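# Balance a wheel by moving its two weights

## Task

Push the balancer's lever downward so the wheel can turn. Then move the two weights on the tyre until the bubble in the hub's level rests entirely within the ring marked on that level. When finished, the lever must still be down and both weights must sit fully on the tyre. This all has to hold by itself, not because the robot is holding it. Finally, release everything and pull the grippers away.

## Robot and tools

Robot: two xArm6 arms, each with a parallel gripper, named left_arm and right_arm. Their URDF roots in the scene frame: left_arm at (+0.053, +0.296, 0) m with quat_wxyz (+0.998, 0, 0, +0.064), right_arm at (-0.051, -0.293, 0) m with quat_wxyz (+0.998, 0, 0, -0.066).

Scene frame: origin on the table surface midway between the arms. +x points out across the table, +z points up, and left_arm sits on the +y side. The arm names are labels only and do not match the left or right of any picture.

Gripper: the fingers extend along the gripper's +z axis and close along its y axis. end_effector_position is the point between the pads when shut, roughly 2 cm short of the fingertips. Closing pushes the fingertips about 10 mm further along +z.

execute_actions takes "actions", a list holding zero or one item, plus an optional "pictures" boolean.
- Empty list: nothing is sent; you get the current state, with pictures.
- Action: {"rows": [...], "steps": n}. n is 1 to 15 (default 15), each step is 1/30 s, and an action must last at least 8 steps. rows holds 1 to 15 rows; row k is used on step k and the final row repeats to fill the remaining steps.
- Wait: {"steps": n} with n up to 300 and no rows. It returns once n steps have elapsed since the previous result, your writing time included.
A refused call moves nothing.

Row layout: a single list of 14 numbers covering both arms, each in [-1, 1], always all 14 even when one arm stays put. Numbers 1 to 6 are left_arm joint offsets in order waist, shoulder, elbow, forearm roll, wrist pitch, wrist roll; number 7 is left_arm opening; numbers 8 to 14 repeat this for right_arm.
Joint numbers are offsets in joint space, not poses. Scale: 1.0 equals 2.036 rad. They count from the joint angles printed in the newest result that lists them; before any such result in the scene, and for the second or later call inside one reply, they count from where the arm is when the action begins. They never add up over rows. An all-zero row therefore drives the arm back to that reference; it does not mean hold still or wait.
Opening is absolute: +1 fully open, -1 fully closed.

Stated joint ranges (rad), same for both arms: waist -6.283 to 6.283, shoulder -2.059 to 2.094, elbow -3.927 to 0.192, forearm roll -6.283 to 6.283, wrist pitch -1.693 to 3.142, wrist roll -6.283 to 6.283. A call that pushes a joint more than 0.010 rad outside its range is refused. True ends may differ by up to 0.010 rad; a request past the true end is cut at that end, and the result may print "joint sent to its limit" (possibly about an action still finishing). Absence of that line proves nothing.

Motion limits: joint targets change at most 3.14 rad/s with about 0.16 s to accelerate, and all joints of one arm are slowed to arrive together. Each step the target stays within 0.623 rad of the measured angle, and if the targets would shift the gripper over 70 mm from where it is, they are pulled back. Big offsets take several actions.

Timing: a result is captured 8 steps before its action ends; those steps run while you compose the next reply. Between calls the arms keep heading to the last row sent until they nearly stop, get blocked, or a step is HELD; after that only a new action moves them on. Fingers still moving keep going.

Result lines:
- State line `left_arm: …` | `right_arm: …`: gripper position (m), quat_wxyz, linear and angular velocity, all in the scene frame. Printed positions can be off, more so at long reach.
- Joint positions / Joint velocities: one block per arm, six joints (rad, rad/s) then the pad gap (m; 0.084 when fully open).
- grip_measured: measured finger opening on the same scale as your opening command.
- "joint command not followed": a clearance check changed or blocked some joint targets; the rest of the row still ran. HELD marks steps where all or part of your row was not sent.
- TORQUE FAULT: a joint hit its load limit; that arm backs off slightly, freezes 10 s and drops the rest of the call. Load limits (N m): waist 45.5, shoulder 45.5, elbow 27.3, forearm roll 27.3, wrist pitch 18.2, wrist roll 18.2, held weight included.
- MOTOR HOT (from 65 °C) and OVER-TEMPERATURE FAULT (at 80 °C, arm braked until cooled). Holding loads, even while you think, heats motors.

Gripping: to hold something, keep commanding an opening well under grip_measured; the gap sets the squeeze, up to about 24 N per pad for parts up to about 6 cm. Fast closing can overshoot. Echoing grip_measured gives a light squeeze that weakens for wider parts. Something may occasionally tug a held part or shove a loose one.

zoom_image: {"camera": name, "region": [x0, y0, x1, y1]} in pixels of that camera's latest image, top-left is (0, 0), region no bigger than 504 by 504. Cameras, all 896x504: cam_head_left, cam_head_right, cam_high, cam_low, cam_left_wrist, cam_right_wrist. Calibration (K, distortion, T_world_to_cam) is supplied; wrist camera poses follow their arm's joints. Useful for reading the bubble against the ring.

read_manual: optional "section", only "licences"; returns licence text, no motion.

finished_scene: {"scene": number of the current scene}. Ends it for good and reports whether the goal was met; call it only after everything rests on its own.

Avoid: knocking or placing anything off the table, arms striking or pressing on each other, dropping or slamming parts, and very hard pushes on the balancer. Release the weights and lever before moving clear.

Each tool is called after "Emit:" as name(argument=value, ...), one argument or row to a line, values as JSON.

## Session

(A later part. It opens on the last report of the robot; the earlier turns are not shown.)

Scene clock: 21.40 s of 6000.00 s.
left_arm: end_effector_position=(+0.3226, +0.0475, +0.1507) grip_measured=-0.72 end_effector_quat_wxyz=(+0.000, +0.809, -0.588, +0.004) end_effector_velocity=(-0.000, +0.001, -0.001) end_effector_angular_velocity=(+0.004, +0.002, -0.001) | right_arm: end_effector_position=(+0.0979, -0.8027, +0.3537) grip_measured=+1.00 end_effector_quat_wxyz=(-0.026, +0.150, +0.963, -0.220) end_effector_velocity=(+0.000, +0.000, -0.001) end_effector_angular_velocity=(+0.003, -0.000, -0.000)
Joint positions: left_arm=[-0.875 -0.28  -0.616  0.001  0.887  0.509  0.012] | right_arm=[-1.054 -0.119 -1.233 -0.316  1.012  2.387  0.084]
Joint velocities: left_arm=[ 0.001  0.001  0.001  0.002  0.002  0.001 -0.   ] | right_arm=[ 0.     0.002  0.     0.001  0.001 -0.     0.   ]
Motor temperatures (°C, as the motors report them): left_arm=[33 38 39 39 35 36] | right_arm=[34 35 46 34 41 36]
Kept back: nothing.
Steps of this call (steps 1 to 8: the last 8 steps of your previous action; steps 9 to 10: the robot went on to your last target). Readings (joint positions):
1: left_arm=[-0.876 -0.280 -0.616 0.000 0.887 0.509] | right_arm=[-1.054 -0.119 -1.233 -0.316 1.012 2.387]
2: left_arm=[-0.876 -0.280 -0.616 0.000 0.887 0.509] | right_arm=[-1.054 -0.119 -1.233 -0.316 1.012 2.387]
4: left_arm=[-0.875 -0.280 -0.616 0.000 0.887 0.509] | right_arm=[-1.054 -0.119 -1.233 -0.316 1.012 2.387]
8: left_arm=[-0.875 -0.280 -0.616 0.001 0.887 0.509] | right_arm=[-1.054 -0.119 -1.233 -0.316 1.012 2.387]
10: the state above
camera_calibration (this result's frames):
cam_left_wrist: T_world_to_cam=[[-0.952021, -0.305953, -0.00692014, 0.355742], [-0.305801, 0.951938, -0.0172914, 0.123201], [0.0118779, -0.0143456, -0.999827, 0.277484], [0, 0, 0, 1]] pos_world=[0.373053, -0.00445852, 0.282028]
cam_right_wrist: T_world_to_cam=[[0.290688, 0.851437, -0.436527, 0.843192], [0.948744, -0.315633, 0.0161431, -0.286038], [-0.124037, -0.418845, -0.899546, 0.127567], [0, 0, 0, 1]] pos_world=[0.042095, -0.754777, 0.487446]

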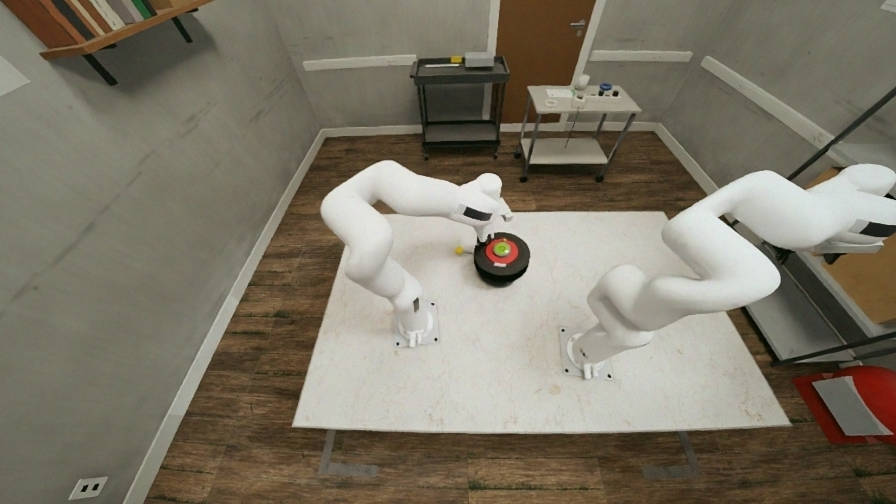

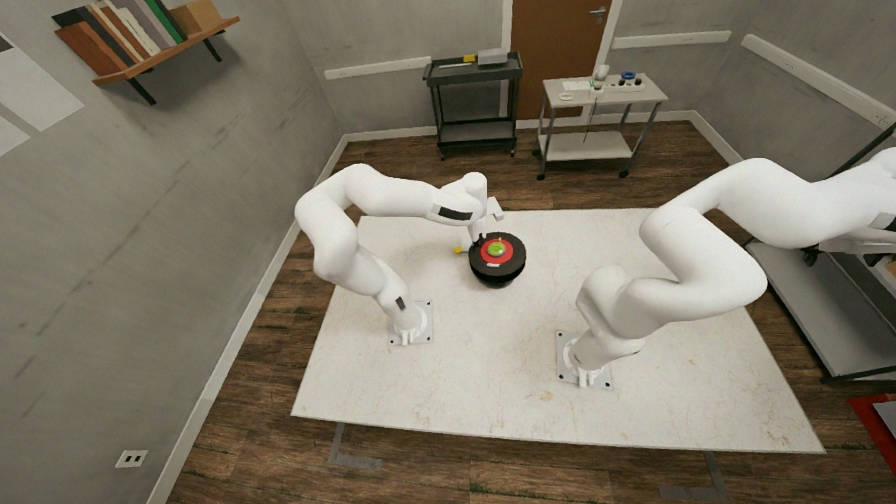

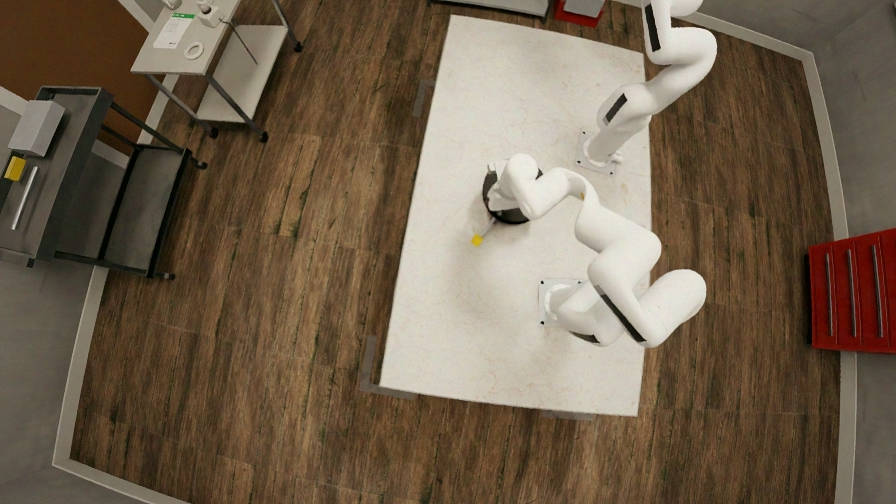

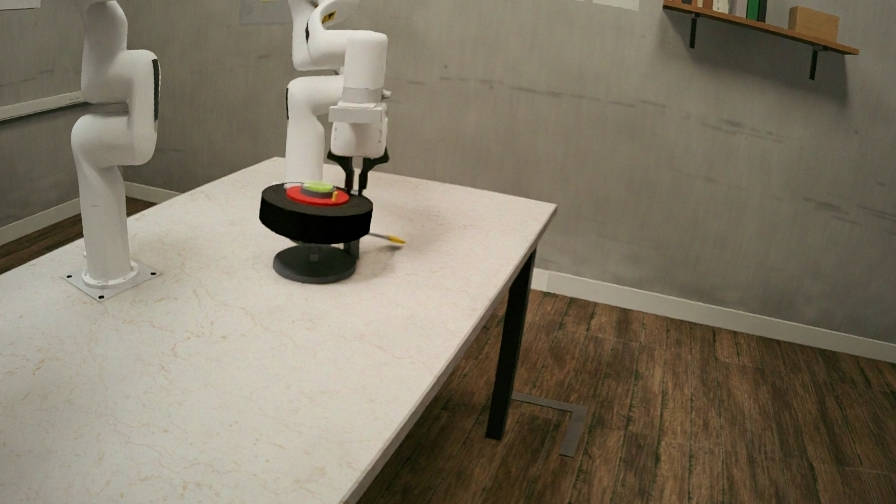

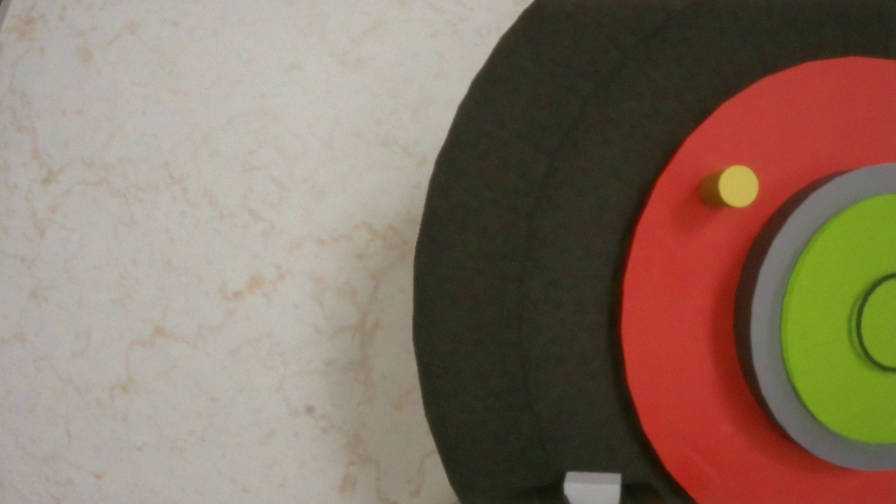

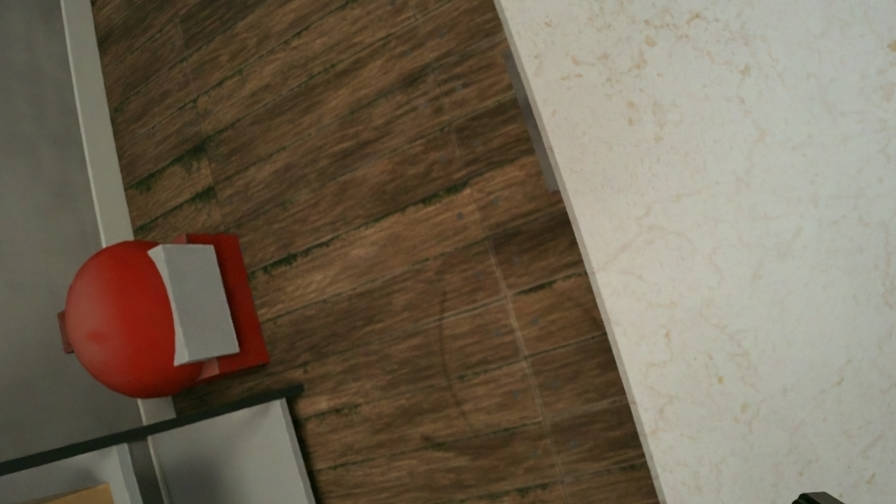

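Gripped. Lift, and rotate to see the level.

Emit:
execute_actions(
  actions=[
    {"rows":[[0,-0.002,-0.003,0,0.005,0,-0.9,0,0,0,0,0,0,1],[0,-0.005,-0.006,0,0.011,0,-0.9,0,0,0,0,0,0,1],[0,-0.009,-0.01,0,0.019,0,-0.9,0,0,0,0,0,0,1],[0,-0.013,-0.015,0,0.028,0,-0.9,0,0,0,0,0,0,1],[0,-0.018,-0.02,0,0.038,0,-0.9,0,0,0,0,0,0,1],[0,-0.023,-0.026,0,0.049,0,-0.9,0,0,0,0,0,0,1],[0,-0.027,-0.03,0,0.059,0,-0.9,0,0,0,0,0,0,1],[0,-0.0302,-0.0333,0,0.068,0,-0.9,0,0,0,0,0,0,1],[0,-0.0302,-0.0333,0,0.068,0,-0.9,0,0,0,0,0,0,1],[0,-0.0302,-0.0333,0,0.068,0.05,-0.9,0,0,0,0,0,0,1],[0,-0.0302,-0.0333,0,0.068,0.12,-0.9,0,0,0,0,0,0,1],[0,-0.0302,-0.0333,0,0.068,0.2,-0.9,0,0,0,0,0,0,1],[0,-0.0302,-0.0333,0,0.068,0.3,-0.9,0,0,0,0,0,0,1],[0,-0.0302,-0.0333,0,0.068,0.4,-0.9,0,0,0,0,0,0,1]],"steps":15},
  ],
)

Emit:
execute_actions(
  actions=[
    {"steps":80},
  ],
  pictures=true,
)

Scene clock: 22.33 s of 6000.00 s.
left_arm: end_effector_position=(+0.3205, +0.0506, +0.1622) grip_measured=-0.72 end_effector_quat_wxyz=(-0.001, +0.809, -0.587, -0.003) end_effector_velocity=(+0.014, -0.016, +0.172) end_effector_angular_velocity=(-0.044, -0.043, +0.000) | right_arm: end_effector_position=(+0.0979, -0.8027, +0.3537) grip_measured=+1.00 end_effector_quat_wxyz=(-0.026, +0.150, +0.963, -0.220) end_effector_velocity=(-0.000, -0.000, -0.000) end_effector_angular_velocity=(-0.000, +0.001, +0.000)
Joint positions: left_arm=[-0.873 -0.301 -0.636  0.002  0.943  0.509  0.012] | right_arm=[-1.054 -0.119 -1.233 -0.316  1.012  2.387  0.084]
Joint velocities: left_arm=[-0.004 -0.248 -0.298 -0.005  0.485 -0.001  0.   ] | right_arm=[-0.     0.     0.001 -0.001 -0.001 -0.    -0.   ]
Motor temperatures (°C, as the motors report them): left_arm=[33 38 39 39 35 36] | right_arm=[34 35 46 34 41 36]
Steps of this call (steps 1 to 15: the robot went on to your last target; steps 16 to 21: nothing new was sent; steps 22 to 28: the first 7 steps of this action). Readings (joint positions):
22: left_arm=[-0.874 -0.280 -0.615 0.001 0.888 0.509] | right_arm=[-1.054 -0.119 -1.233 -0.316 1.012 2.387]
23: left_arm=[-0.874 -0.280 -0.616 0.002 0.890 0.509] | right_arm=[-1.054 -0.119 -1.233 -0.316 1.012 2.387]
25: left_arm=[-0.873 -0.284 -0.618 0.002 0.903 0.509] | right_arm=[-1.054 -0.119 -1.233 -0.316 1.012 2.387]
28: the state above

Scene clock: 25.00 s of 6000.00 s.
left_arm: end_effector_position=(+0.3206, +0.0494, +0.1898) grip_measured=-0.72 end_effector_quat_wxyz=(+0.000, -0.510, +0.860, +0.001) end_effector_velocity=(+0.000, -0.000, +0.001) end_effector_angular_velocity=(-0.001, -0.002, -0.000) | right_arm: end_effector_position=(+0.0979, -0.8027, +0.3537) grip_measured=+1.00 end_effector_quat_wxyz=(-0.026, +0.150, +0.963, -0.220) end_effector_velocity=(+0.000, +0.000, -0.001) end_effector_angular_velocity=(+0.001, -0.001, +0.000)
Joint positions: left_arm=[-0.875 -0.341 -0.683  0.001  1.026  1.323  0.012] | right_arm=[-1.054 -0.119 -1.233 -0.316  1.012  2.387  0.084]
Joint velocities: left_arm=[-0.001 -0.002 -0.     0.    -0.    -0.     0.   ] | right_arm=[ 0.    -0.001  0.002  0.001 -0.001  0.     0.   ]
Motor temperatures (°C, as the motors report them): left_arm=[33 38 39 39 35 36] | right_arm=[34 35 47 34 41 36]
Kept back: nothing.
Steps of this call (steps 1 to 8: the last 8 steps of your previous action; steps 9 to 45: the robot went on to your last target; steps 46 to 80: nothing new was sent). Readings (joint positions):
1: left_arm=[-0.873 -0.310 -0.647 0.002 0.960 0.509] | right_arm=[-1.054 -0.119 -1.233 -0.316 1.012 2.387]
2: left_arm=[-0.873 -0.319 -0.658 0.002 0.978 0.509] | right_arm=[-1.054 -0.119 -1.233 -0.316 1.012 2.387]
4: left_arm=[-0.874 -0.333 -0.675 0.002 1.006 0.514] | right_arm=[-1.054 -0.119 -1.233 -0.316 1.012 2.387]
8: left_arm=[-0.874 -0.340 -0.681 0.001 1.023 0.682] | right_arm=[-1.054 -0.119 -1.233 -0.316 1.012 2.387]
80: the state above
All arms were judged still, so your last target was given up. Only a new action makes them travel on or press farther. Fingers that are still opening or closing keep moving.
camera_calibration (this result's frames):
cam_left_wrist: T_world_to_cam=[[-0.87602, 0.482272, -0.001463, 0.290324], [0.482263, 0.875975, -0.00953269, -0.128911], [-0.0033158, -0.00905638, -0.999953, 0.321231], [0, 0, 0, 1]] pos_world=[0.317564, -0.0241832, 0.320412]
cam_right_wrist: T_world_to_cam=[[0.290688, 0.851437, -0.436527, 0.843192], [0.948744, -0.315633, 0.0161431, -0.286038], [-0.124037, -0.418845, -0.899546, 0.127567], [0, 0, 0, 1]] pos_world=[0.042095, -0.754777, 0.487446]

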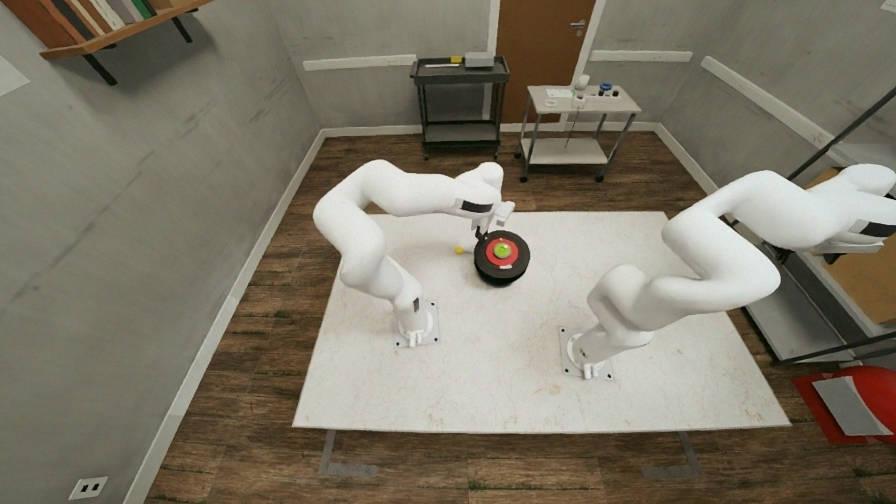

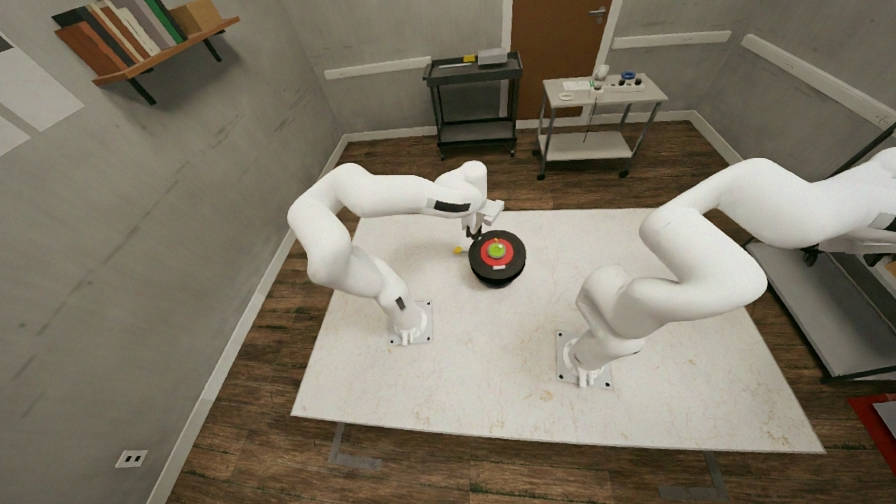

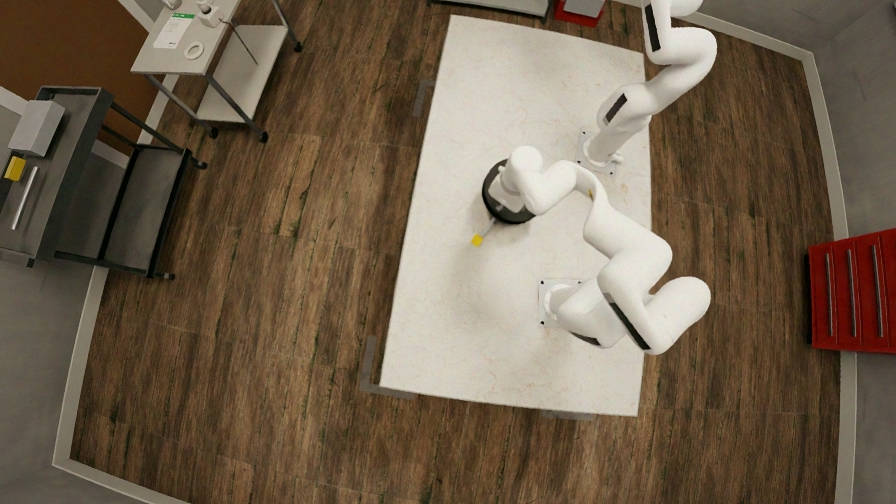

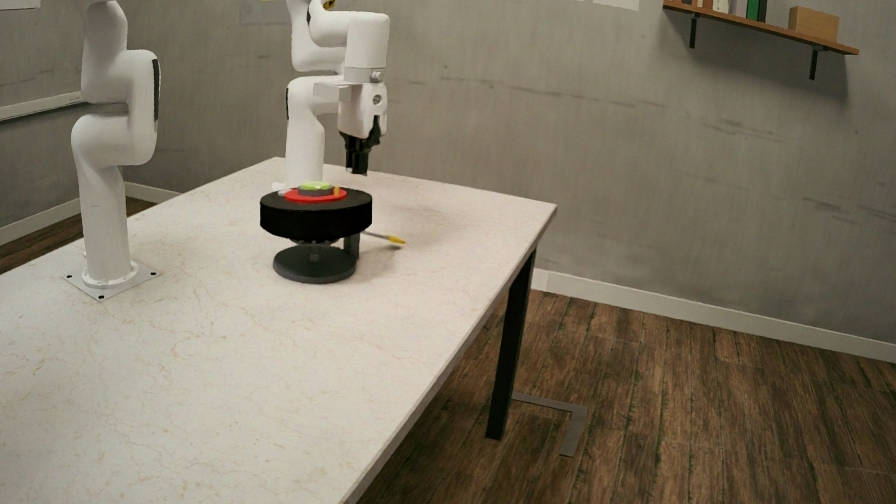

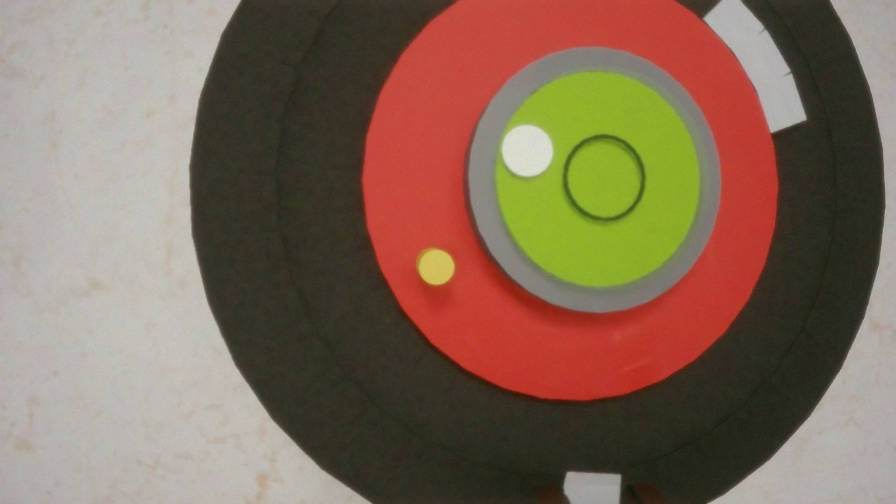

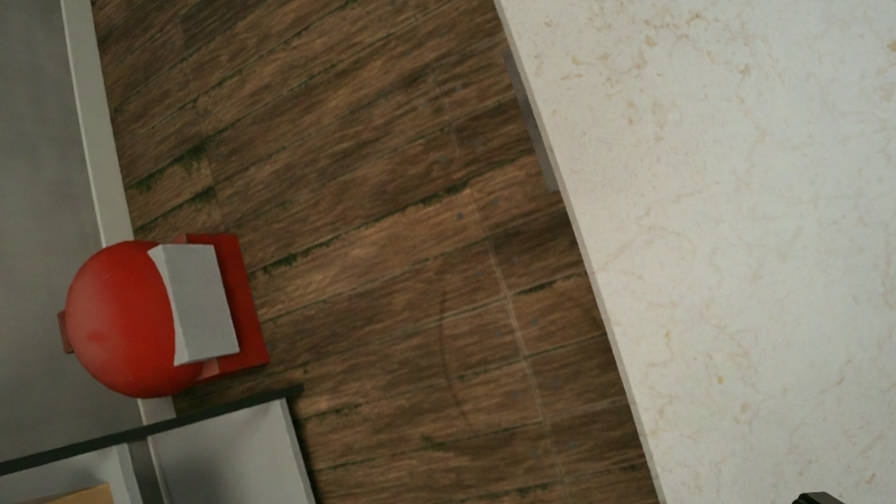

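Emit:
execute_actions(
  actions=[
    {"steps":45},
  ],
  pictures=true,
)

Scene clock: 26.50 s of 6000.00 s.
left_arm: end_effector_position=(+0.3206, +0.0494, +0.1898) grip_measured=-0.72 end_effector_quat_wxyz=(+0.000, -0.510, +0.860, +0.001) end_effector_velocity=(-0.000, +0.000, -0.000) end_effector_angular_velocity=(+0.000, +0.001, +0.000) | right_arm: end_effector_position=(+0.0979, -0.8027, +0.3537) grip_measured=+1.00 end_effector_quat_wxyz=(-0.026, +0.150, +0.963, -0.220) end_effector_velocity=(-0.000, +0.000, +0.001) end_effector_angular_velocity=(-0.002, +0.000, +0.000)
Joint positions: left_arm=[-0.875 -0.341 -0.683  0.001  1.026  1.323  0.012] | right_arm=[-1.054 -0.119 -1.233 -0.316  1.012  2.387  0.084]
Joint velocities: left_arm=[ 0.  0. -0. -0.  0. -0.  0.] | right_arm=[ 0.    -0.002 -0.001 -0.001  0.001 -0.     0.   ]
Motor temperatures (°C, as the motors report them): left_arm=[33 38 40 39 35 36] | right_arm=[34 35 47 34 41 36]
Kept back: nothing.
Steps of this call (steps 1 to 45: nothing new was sent). Readings (joint positions):
1: left_arm=[-0.875 -0.341 -0.683 0.001 1.026 1.323] | right_arm=[-1.054 -0.119 -1.233 -0.316 1.012 2.387]
2: left_arm=[-0.875 -0.341 -0.683 0.001 1.026 1.323] | right_arm=[-1.054 -0.119 -1.233 -0.316 1.012 2.387]
4: left_arm=[-0.875 -0.341 -0.683 0.001 1.026 1.323] | right_arm=[-1.054 -0.119 -1.233 -0.316 1.012 2.387]
8: left_arm=[-0.875 -0.341 -0.683 0.001 1.026 1.323] | right_arm=[-1.054 -0.119 -1.233 -0.316 1.012 2.387]
45: the state above
camera_calibration (this result's frames):
cam_left_wrist: T_world_to_cam=[[-0.87602, 0.482272, -0.00146304, 0.290324], [0.482263, 0.875975, -0.00953277, -0.128911], [-0.00331581, -0.00905647, -0.999953, 0.321231], [0, 0, 0, 1]] pos_world=[0.317564, -0.0241831, 0.320412]
cam_right_wrist: T_world_to_cam=[[0.290688, 0.851437, -0.436527, 0.843192], [0.948744, -0.315633, 0.016143, -0.286038], [-0.124037, -0.418845, -0.899546, 0.127567], [0, 0, 0, 1]] pos_world=[0.0420949, -0.754777, 0.487446]

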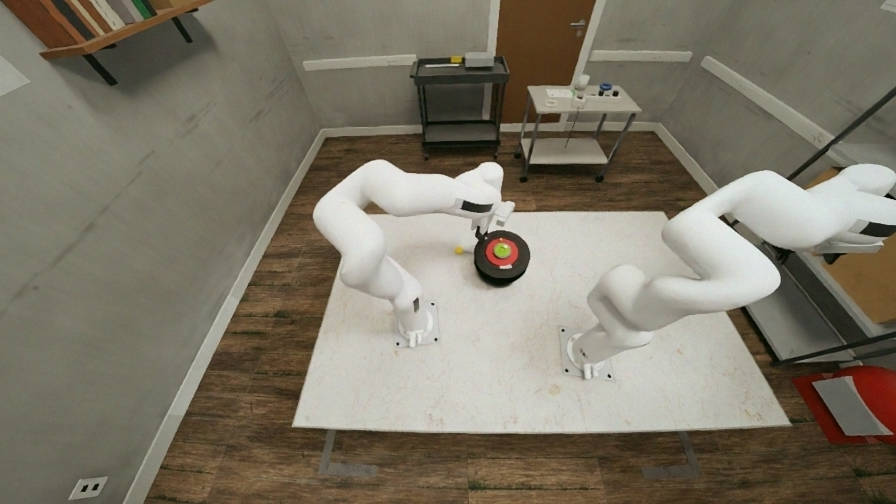

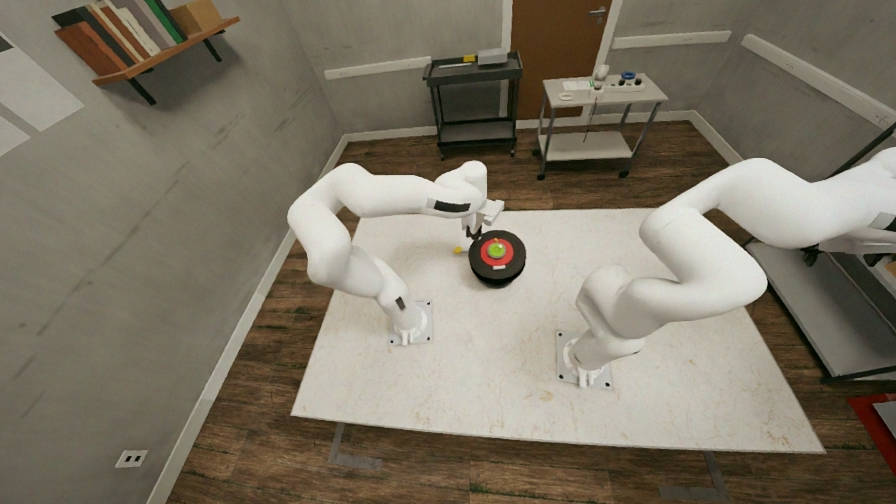

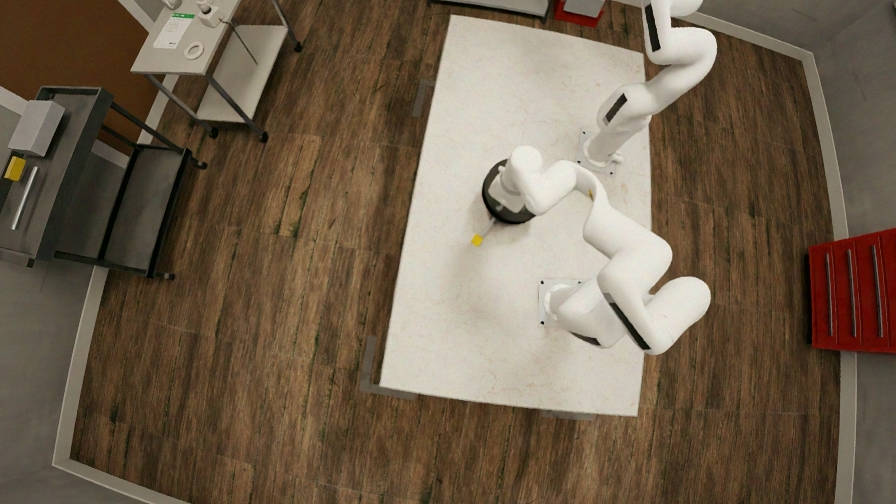

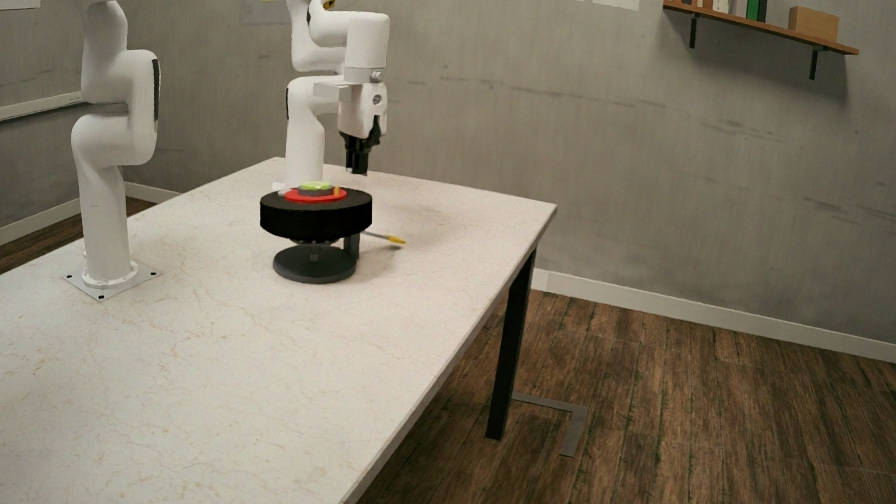

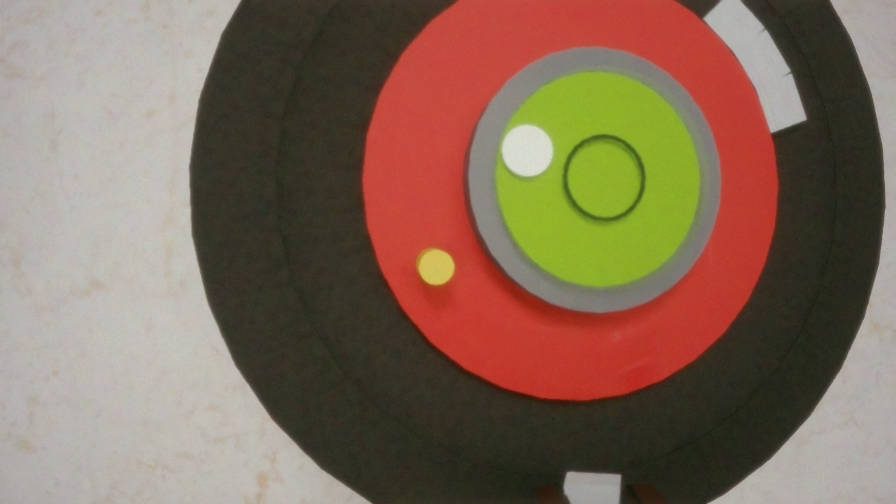

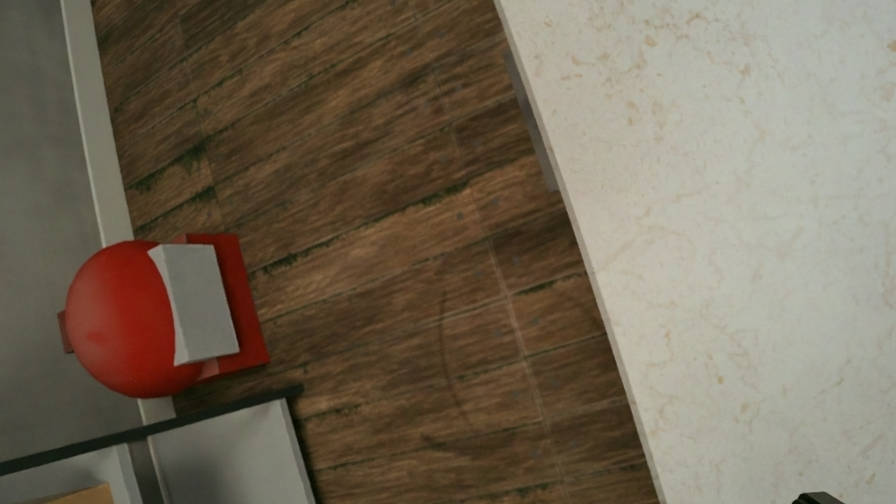

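Emit:
execute_actions(
  actions=[
    {"rows":[[-0.01,0.005,-0.02,0,0.015,-0.04,-0.9,0,0,0,0,0,0,1],[-0.025,0.015,-0.035,0,0.02,-0.1,-0.9,0,0,0,0,0,0,1],[-0.04,0.03,-0.05,0,0.02,-0.17,-0.9,0,0,0,0,0,0,1],[-0.055,0.045,-0.065,0,0.02,-0.24,-0.9,0,0,0,0,0,0,1],[-0.07,0.06,-0.08,0,0.02,-0.31,-0.9,0,0,0,0,0,0,1],[-0.085,0.075,-0.095,0,0.02,-0.38,-0.9,0,0,0,0,0,0,1],[-0.1,0.09,-0.11,0,0.02,-0.45,-0.9,0,0,0,0,0,0,1],[-0.115,0.105,-0.125,0,0.02,-0.52,-0.9,0,0,0,0,0,0,1],[-0.13,0.12,-0.14,0,0.02,-0.59,-0.9,0,0,0,0,0,0,1],[-0.145,0.133,-0.15,0,0.017,-0.66,-0.9,0,0,0,0,0,0,1],[-0.155,0.143,-0.158,0,0.015,-0.73,-0.9,0,0,0,0,0,0,1],[-0.1645,0.1487,-0.1634,0,0.0138,-0.8,-0.9,0,0,0,0,0,0,1],[-0.1645,0.1487,-0.1634,0,0.0138,-0.87,-0.9,0,0,0,0,0,0,1],[-0.1645,0.1487,-0.1634,0,0.0138,-0.94,-0.9,0,0,0,0,0,0,1],[-0.1645,0.1487,-0.1634,0,0.0138,-1,-0.9,0,0,0,0,0,0,1]],"steps":15},
  ],
)

Emit:
execute_actions(
  actions=[
    {"steps":25},
  ],
)

Scene clock: 28.40 s of 6000.00 s.
left_arm: end_effector_position=(+0.3179, +0.0207, +0.2056) grip_measured=-0.72 end_effector_quat_wxyz=(+0.001, -0.592, +0.806, -0.005) end_effector_velocity=(-0.044, -0.301, +0.083) end_effector_angular_velocity=(-0.080, -0.041, +2.022) | right_arm: end_effector_position=(+0.0979, -0.8027, +0.3537) grip_measured=+1.00 end_effector_quat_wxyz=(-0.026, +0.150, +0.963, -0.220) end_effector_velocity=(-0.000, -0.000, +0.001) end_effector_angular_velocity=(-0.002, -0.000, +0.000)
Joint positions: left_arm=[-0.935 -0.302 -0.763  0.001  1.056  1.066  0.012] | right_arm=[-1.054 -0.119 -1.233 -0.316  1.012  2.387  0.084]
Joint velocities: left_arm=[-0.628  0.516 -0.692 -0.001  0.094 -2.649 -0.   ] | right_arm=[-0.    -0.    -0.    -0.001 -0.001  0.     0.   ]
Motor temperatures (°C, as the motors report them): left_arm=[33 38 40 39 35 36] | right_arm=[34 35 47 34 41 36]
Steps of this call (steps 1 to 50: nothing new was sent; steps 51 to 57: the first 7 steps of this action). Readings (joint positions):
51: left_arm=[-0.875 -0.341 -0.683 0.001 1.026 1.323] | right_arm=[-1.054 -0.119 -1.233 -0.316 1.012 2.387]
52: left_arm=[-0.876 -0.341 -0.685 0.001 1.028 1.319] | right_arm=[-1.054 -0.119 -1.233 -0.316 1.012 2.387]
54: left_arm=[-0.886 -0.334 -0.703 0.001 1.041 1.271] | right_arm=[-1.054 -0.119 -1.233 -0.316 1.012 2.387]
57: the state above

Scene clock: 29.23 s of 6000.00 s.
left_arm: end_effector_position=(+0.2675, -0.1048, +0.2004) grip_measured=-0.72 end_effector_quat_wxyz=(+0.000, +0.982, -0.186, +0.001) end_effector_velocity=(-0.001, -0.001, -0.001) end_effector_angular_velocity=(+0.001, +0.001, +0.072) | right_arm: end_effector_position=(+0.0979, -0.8027, +0.3537) grip_measured=+1.00 end_effector_quat_wxyz=(-0.026, +0.150, +0.963, -0.220) end_effector_velocity=(-0.000, +0.000, -0.002) end_effector_angular_velocity=(+0.003, +0.001, -0.001)
Joint positions: left_arm=[-1.209 -0.039 -1.016  0.001  1.054 -0.707  0.012] | right_arm=[-1.054 -0.119 -1.233 -0.316  1.012  2.387  0.084]
Joint velocities: left_arm=[-0.003  0.004 -0.002 -0.    -0.    -0.075 -0.   ] | right_arm=[-0.     0.001  0.002  0.     0.001 -0.     0.   ]
Motor temperatures (°C, as the motors report them): left_arm=[33 38 40 39 35 36] | right_arm=[34 35 47 34 41 36]
Kept back: nothing.
Steps of this call (steps 1 to 8: the last 8 steps of your previous action; steps 9 to 25: the robot went on to your last target). Readings (joint positions):
1: left_arm=[-0.957 -0.282 -0.787 0.001 1.058 0.975] | right_arm=[-1.054 -0.119 -1.233 -0.316 1.012 2.387]
2: left_arm=[-0.981 -0.259 -0.811 0.001 1.060 0.884] | right_arm=[-1.054 -0.119 -1.233 -0.316 1.012 2.387]
4: left_arm=[-1.030 -0.208 -0.859 0.001 1.063 0.714] | right_arm=[-1.054 -0.119 -1.233 -0.316 1.012 2.387]
8: left_arm=[-1.123 -0.118 -0.942 0.001 1.060 0.385] | right_arm=[-1.054 -0.119 -1.233 -0.316 1.012 2.387]
25: the state above

Finish rotation (-.107), descend (.029,.037,-.066).

Emit:
execute_actions(
  actions=[
    {"rows":[[0,0,0,0,0,-0.05,-0.9,0,0,0,0,0,0,1],[0,0,0,0,0,-0.107,-0.9,0,0,0,0,0,0,1],[0,0.003,0.004,0,-0.007,-0.107,-0.9,0,0,0,0,0,0,1],[0,0.006,0.008,0,-0.014,-0.107,-0.9,0,0,0,0,0,0,1],[0,0.009,0.012,0,-0.021,-0.107,-0.9,0,0,0,0,0,0,1],[0,0.012,0.016,0,-0.028,-0.107,-0.9,0,0,0,0,0,0,1],[0,0.015,0.02,0,-0.035,-0.107,-0.9,0,0,0,0,0,0,1],[0,0.018,0.024,0,-0.042,-0.107,-0.9,0,0,0,0,0,0,1],[0,0.02,0.027,0,-0.047,-0.107,-0.9,0,0,0,0,0,0,1],[0,0.022,0.029,0,-0.051,-0.107,-0.9,0,0,0,0,0,0,1],[0,0.024,0.031,0,-0.055,-0.107,-0.9,0,0,0,0,0,0,1],[0,0.0255,0.033,0,-0.0585,-0.107,-0.9,0,0,0,0,0,0,1],[0,0.027,0.0345,0,-0.0615,-0.107,-0.9,0,0,0,0,0,0,1],[0,0.028,0.036,0,-0.064,-0.107,-0.9,0,0,0,0,0,0,1],[0,0.029,0.037,0,-0.066,-0.107,-0.9,0,0,0,0,0,0,1]],"steps":15},
  ],
)

Emit:
execute_actions(
  actions=[
    {"steps":18},
  ],
  pictures=true,
)

Scene clock: 30.17 s of 6000.00 s.
left_arm: end_effector_position=(+0.2684, -0.1064, +0.1958) grip_measured=-0.72 end_effector_quat_wxyz=(+0.003, +0.995, -0.103, +0.002) end_effector_velocity=(+0.010, -0.018, -0.129) end_effector_angular_velocity=(-0.051, -0.021, +0.749) | right_arm: end_effector_position=(+0.0979, -0.8027, +0.3537) grip_measured=+1.00 end_effector_quat_wxyz=(-0.026, +0.150, +0.963, -0.220) end_effector_velocity=(-0.000, +0.000, +0.000) end_effector_angular_velocity=(+0.001, +0.001, -0.000)
Joint positions: left_arm=[-1.209 -0.033 -1.008  0.001  1.034 -0.876  0.012] | right_arm=[-1.054 -0.119 -1.233 -0.316  1.012  2.387  0.084]
Joint velocities: left_arm=[ 0.001  0.164  0.211 -0.    -0.429 -0.748 -0.   ] | right_arm=[-0.    -0.    -0.     0.     0.002 -0.001 -0.   ]
Motor temperatures (°C, as the motors report them): left_arm=[33 38 40 39 35 36] | right_arm=[34 35 47 34 41 36]
Steps of this call (steps 1 to 21: the robot went on to your last target; steps 22 to 28: the first 7 steps of this action). Readings (joint positions):
22: left_arm=[-1.210 -0.039 -1.016 0.001 1.054 -0.713] | right_arm=[-1.054 -0.119 -1.233 -0.316 1.012 2.387]
23: left_arm=[-1.210 -0.039 -1.016 0.001 1.054 -0.717] | right_arm=[-1.054 -0.119 -1.233 -0.316 1.012 2.387]
25: left_arm=[-1.209 -0.039 -1.016 0.001 1.053 -0.765] | right_arm=[-1.054 -0.119 -1.233 -0.316 1.012 2.387]
28: the state above

Scene clock: 30.77 s of 6000.00 s.
left_arm: end_effector_position=(+0.2686, -0.1057, +0.1551) grip_measured=-0.73 end_effector_quat_wxyz=(+0.002, +0.997, -0.078, +0.002) end_effector_velocity=(-0.002, -0.000, -0.003) end_effector_angular_velocity=(+0.002, +0.002, -0.002) | right_arm: end_effector_position=(+0.0979, -0.8027, +0.3537) grip_measured=+1.00 end_effector_quat_wxyz=(-0.026, +0.150, +0.963, -0.220) end_effector_velocity=(-0.000, -0.000, +0.001) end_effector_angular_velocity=(-0.001, +0.002, +0.000)
Joint positions: left_arm=[-1.208  0.018 -0.943  0.002  0.92  -0.924  0.012] | right_arm=[-1.054 -0.119 -1.233 -0.316  1.012  2.387  0.084]
Joint velocities: left_arm=[-0.003  0.004  0.003 -0.001 -0.005 -0.001  0.   ] | right_arm=[ 0.     0.    -0.002 -0.002  0.001  0.    -0.   ]
Motor temperatures (°C, as the motors report them): left_arm=[33 38 40 39 35 36] | right_arm=[34 35 47 34 41 36]
Kept back: nothing.
Steps of this call (steps 1 to 8: the last 8 steps of your previous action; steps 9 to 18: the robot went on to your last target). Readings (joint positions):
1: left_arm=[-1.209 -0.026 -0.999 0.001 1.019 -0.895] | right_arm=[-1.054 -0.119 -1.233 -0.316 1.012 2.387]
2: left_arm=[-1.209 -0.019 -0.989 0.001 1.004 -0.907] | right_arm=[-1.054 -0.119 -1.233 -0.316 1.012 2.387]
4: left_arm=[-1.209 -0.005 -0.970 0.001 0.978 -0.918] | right_arm=[-1.054 -0.119 -1.233 -0.316 1.012 2.387]
8: left_arm=[-1.209 0.012 -0.950 0.001 0.940 -0.923] | right_arm=[-1.054 -0.119 -1.233 -0.316 1.012 2.387]
18: the state above
camera_calibration (this result's frames):
cam_left_wrist: T_world_to_cam=[[-0.159628, -0.987177, 0.000983687, -0.0285377], [-0.987073, 0.159596, -0.0146943, 0.35143], [0.0143489, -0.0033166, -0.999892, 0.280847], [0, 0, 0, 1]] pos_world=[0.338301, -0.0833272, 0.286008]
cam_right_wrist: T_world_to_cam=[[0.290688, 0.851437, -0.436527, 0.843192], [0.948744, -0.315633, 0.0161431, -0.286038], [-0.124037, -0.418845, -0.899546, 0.127567], [0, 0, 0, 1]] pos_world=[0.0420949, -0.754777, 0.487446]

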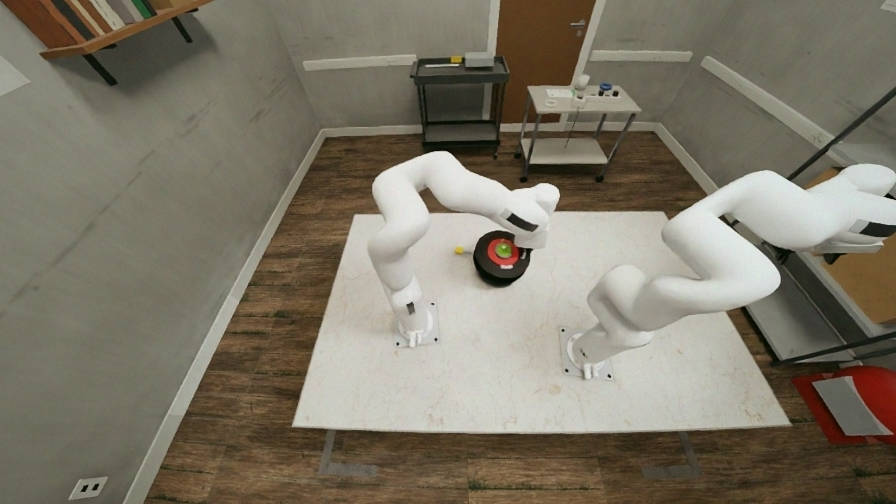

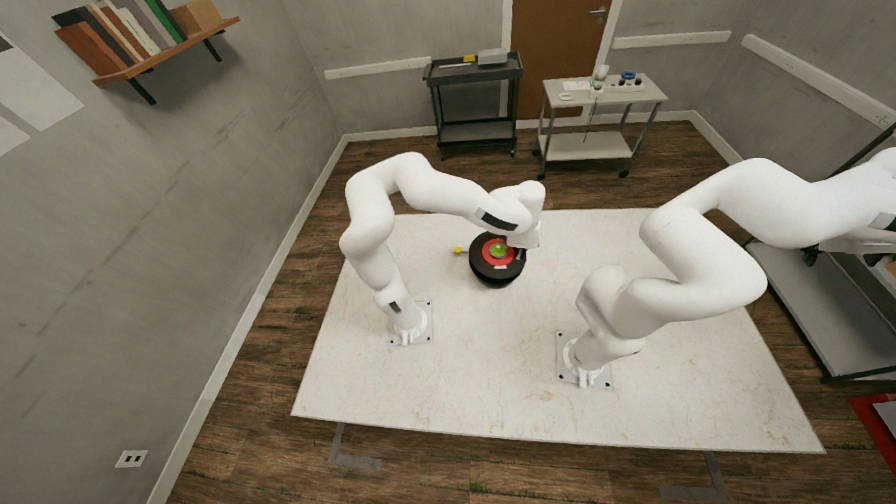

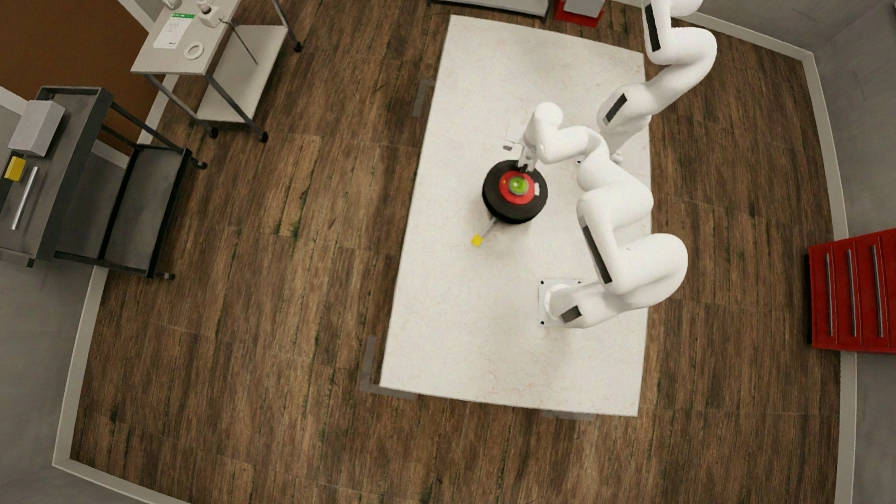

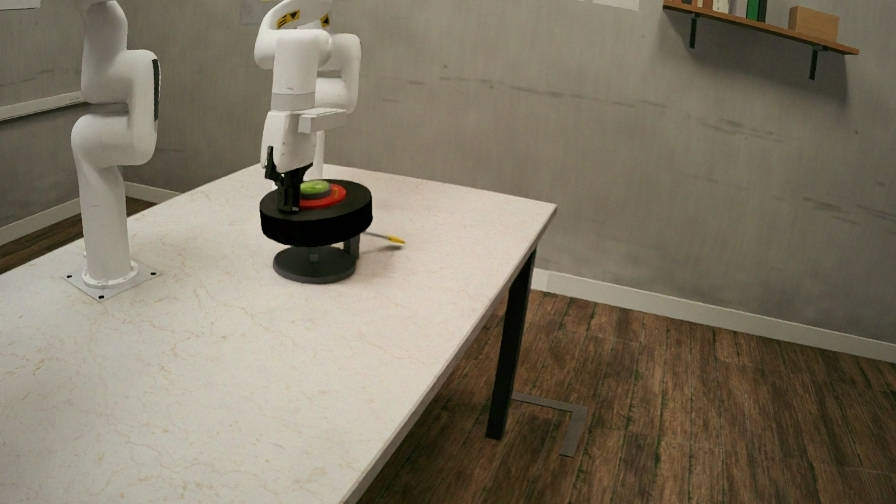

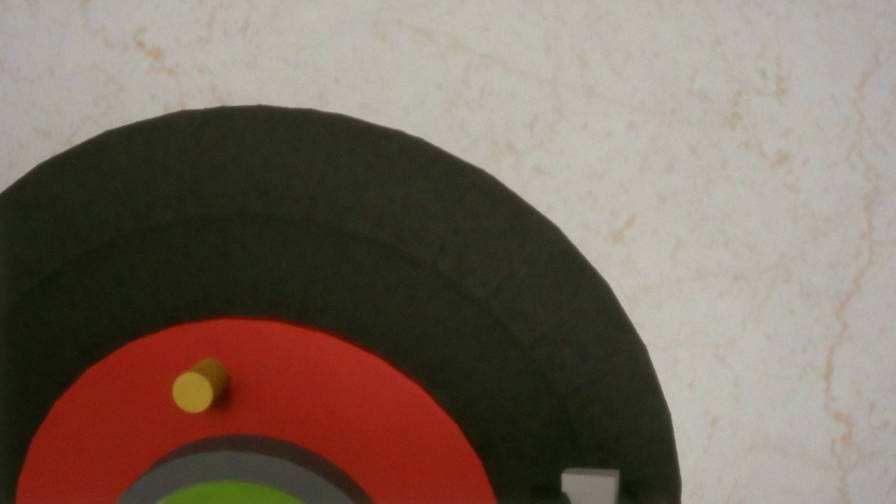

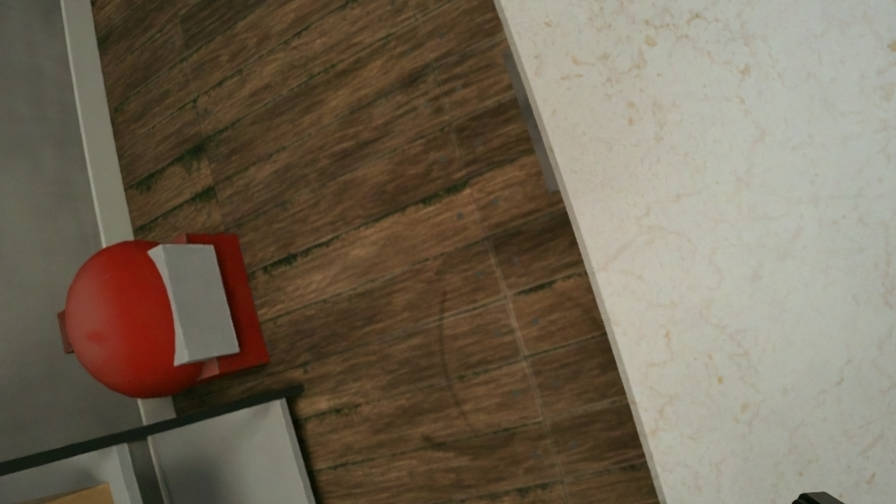

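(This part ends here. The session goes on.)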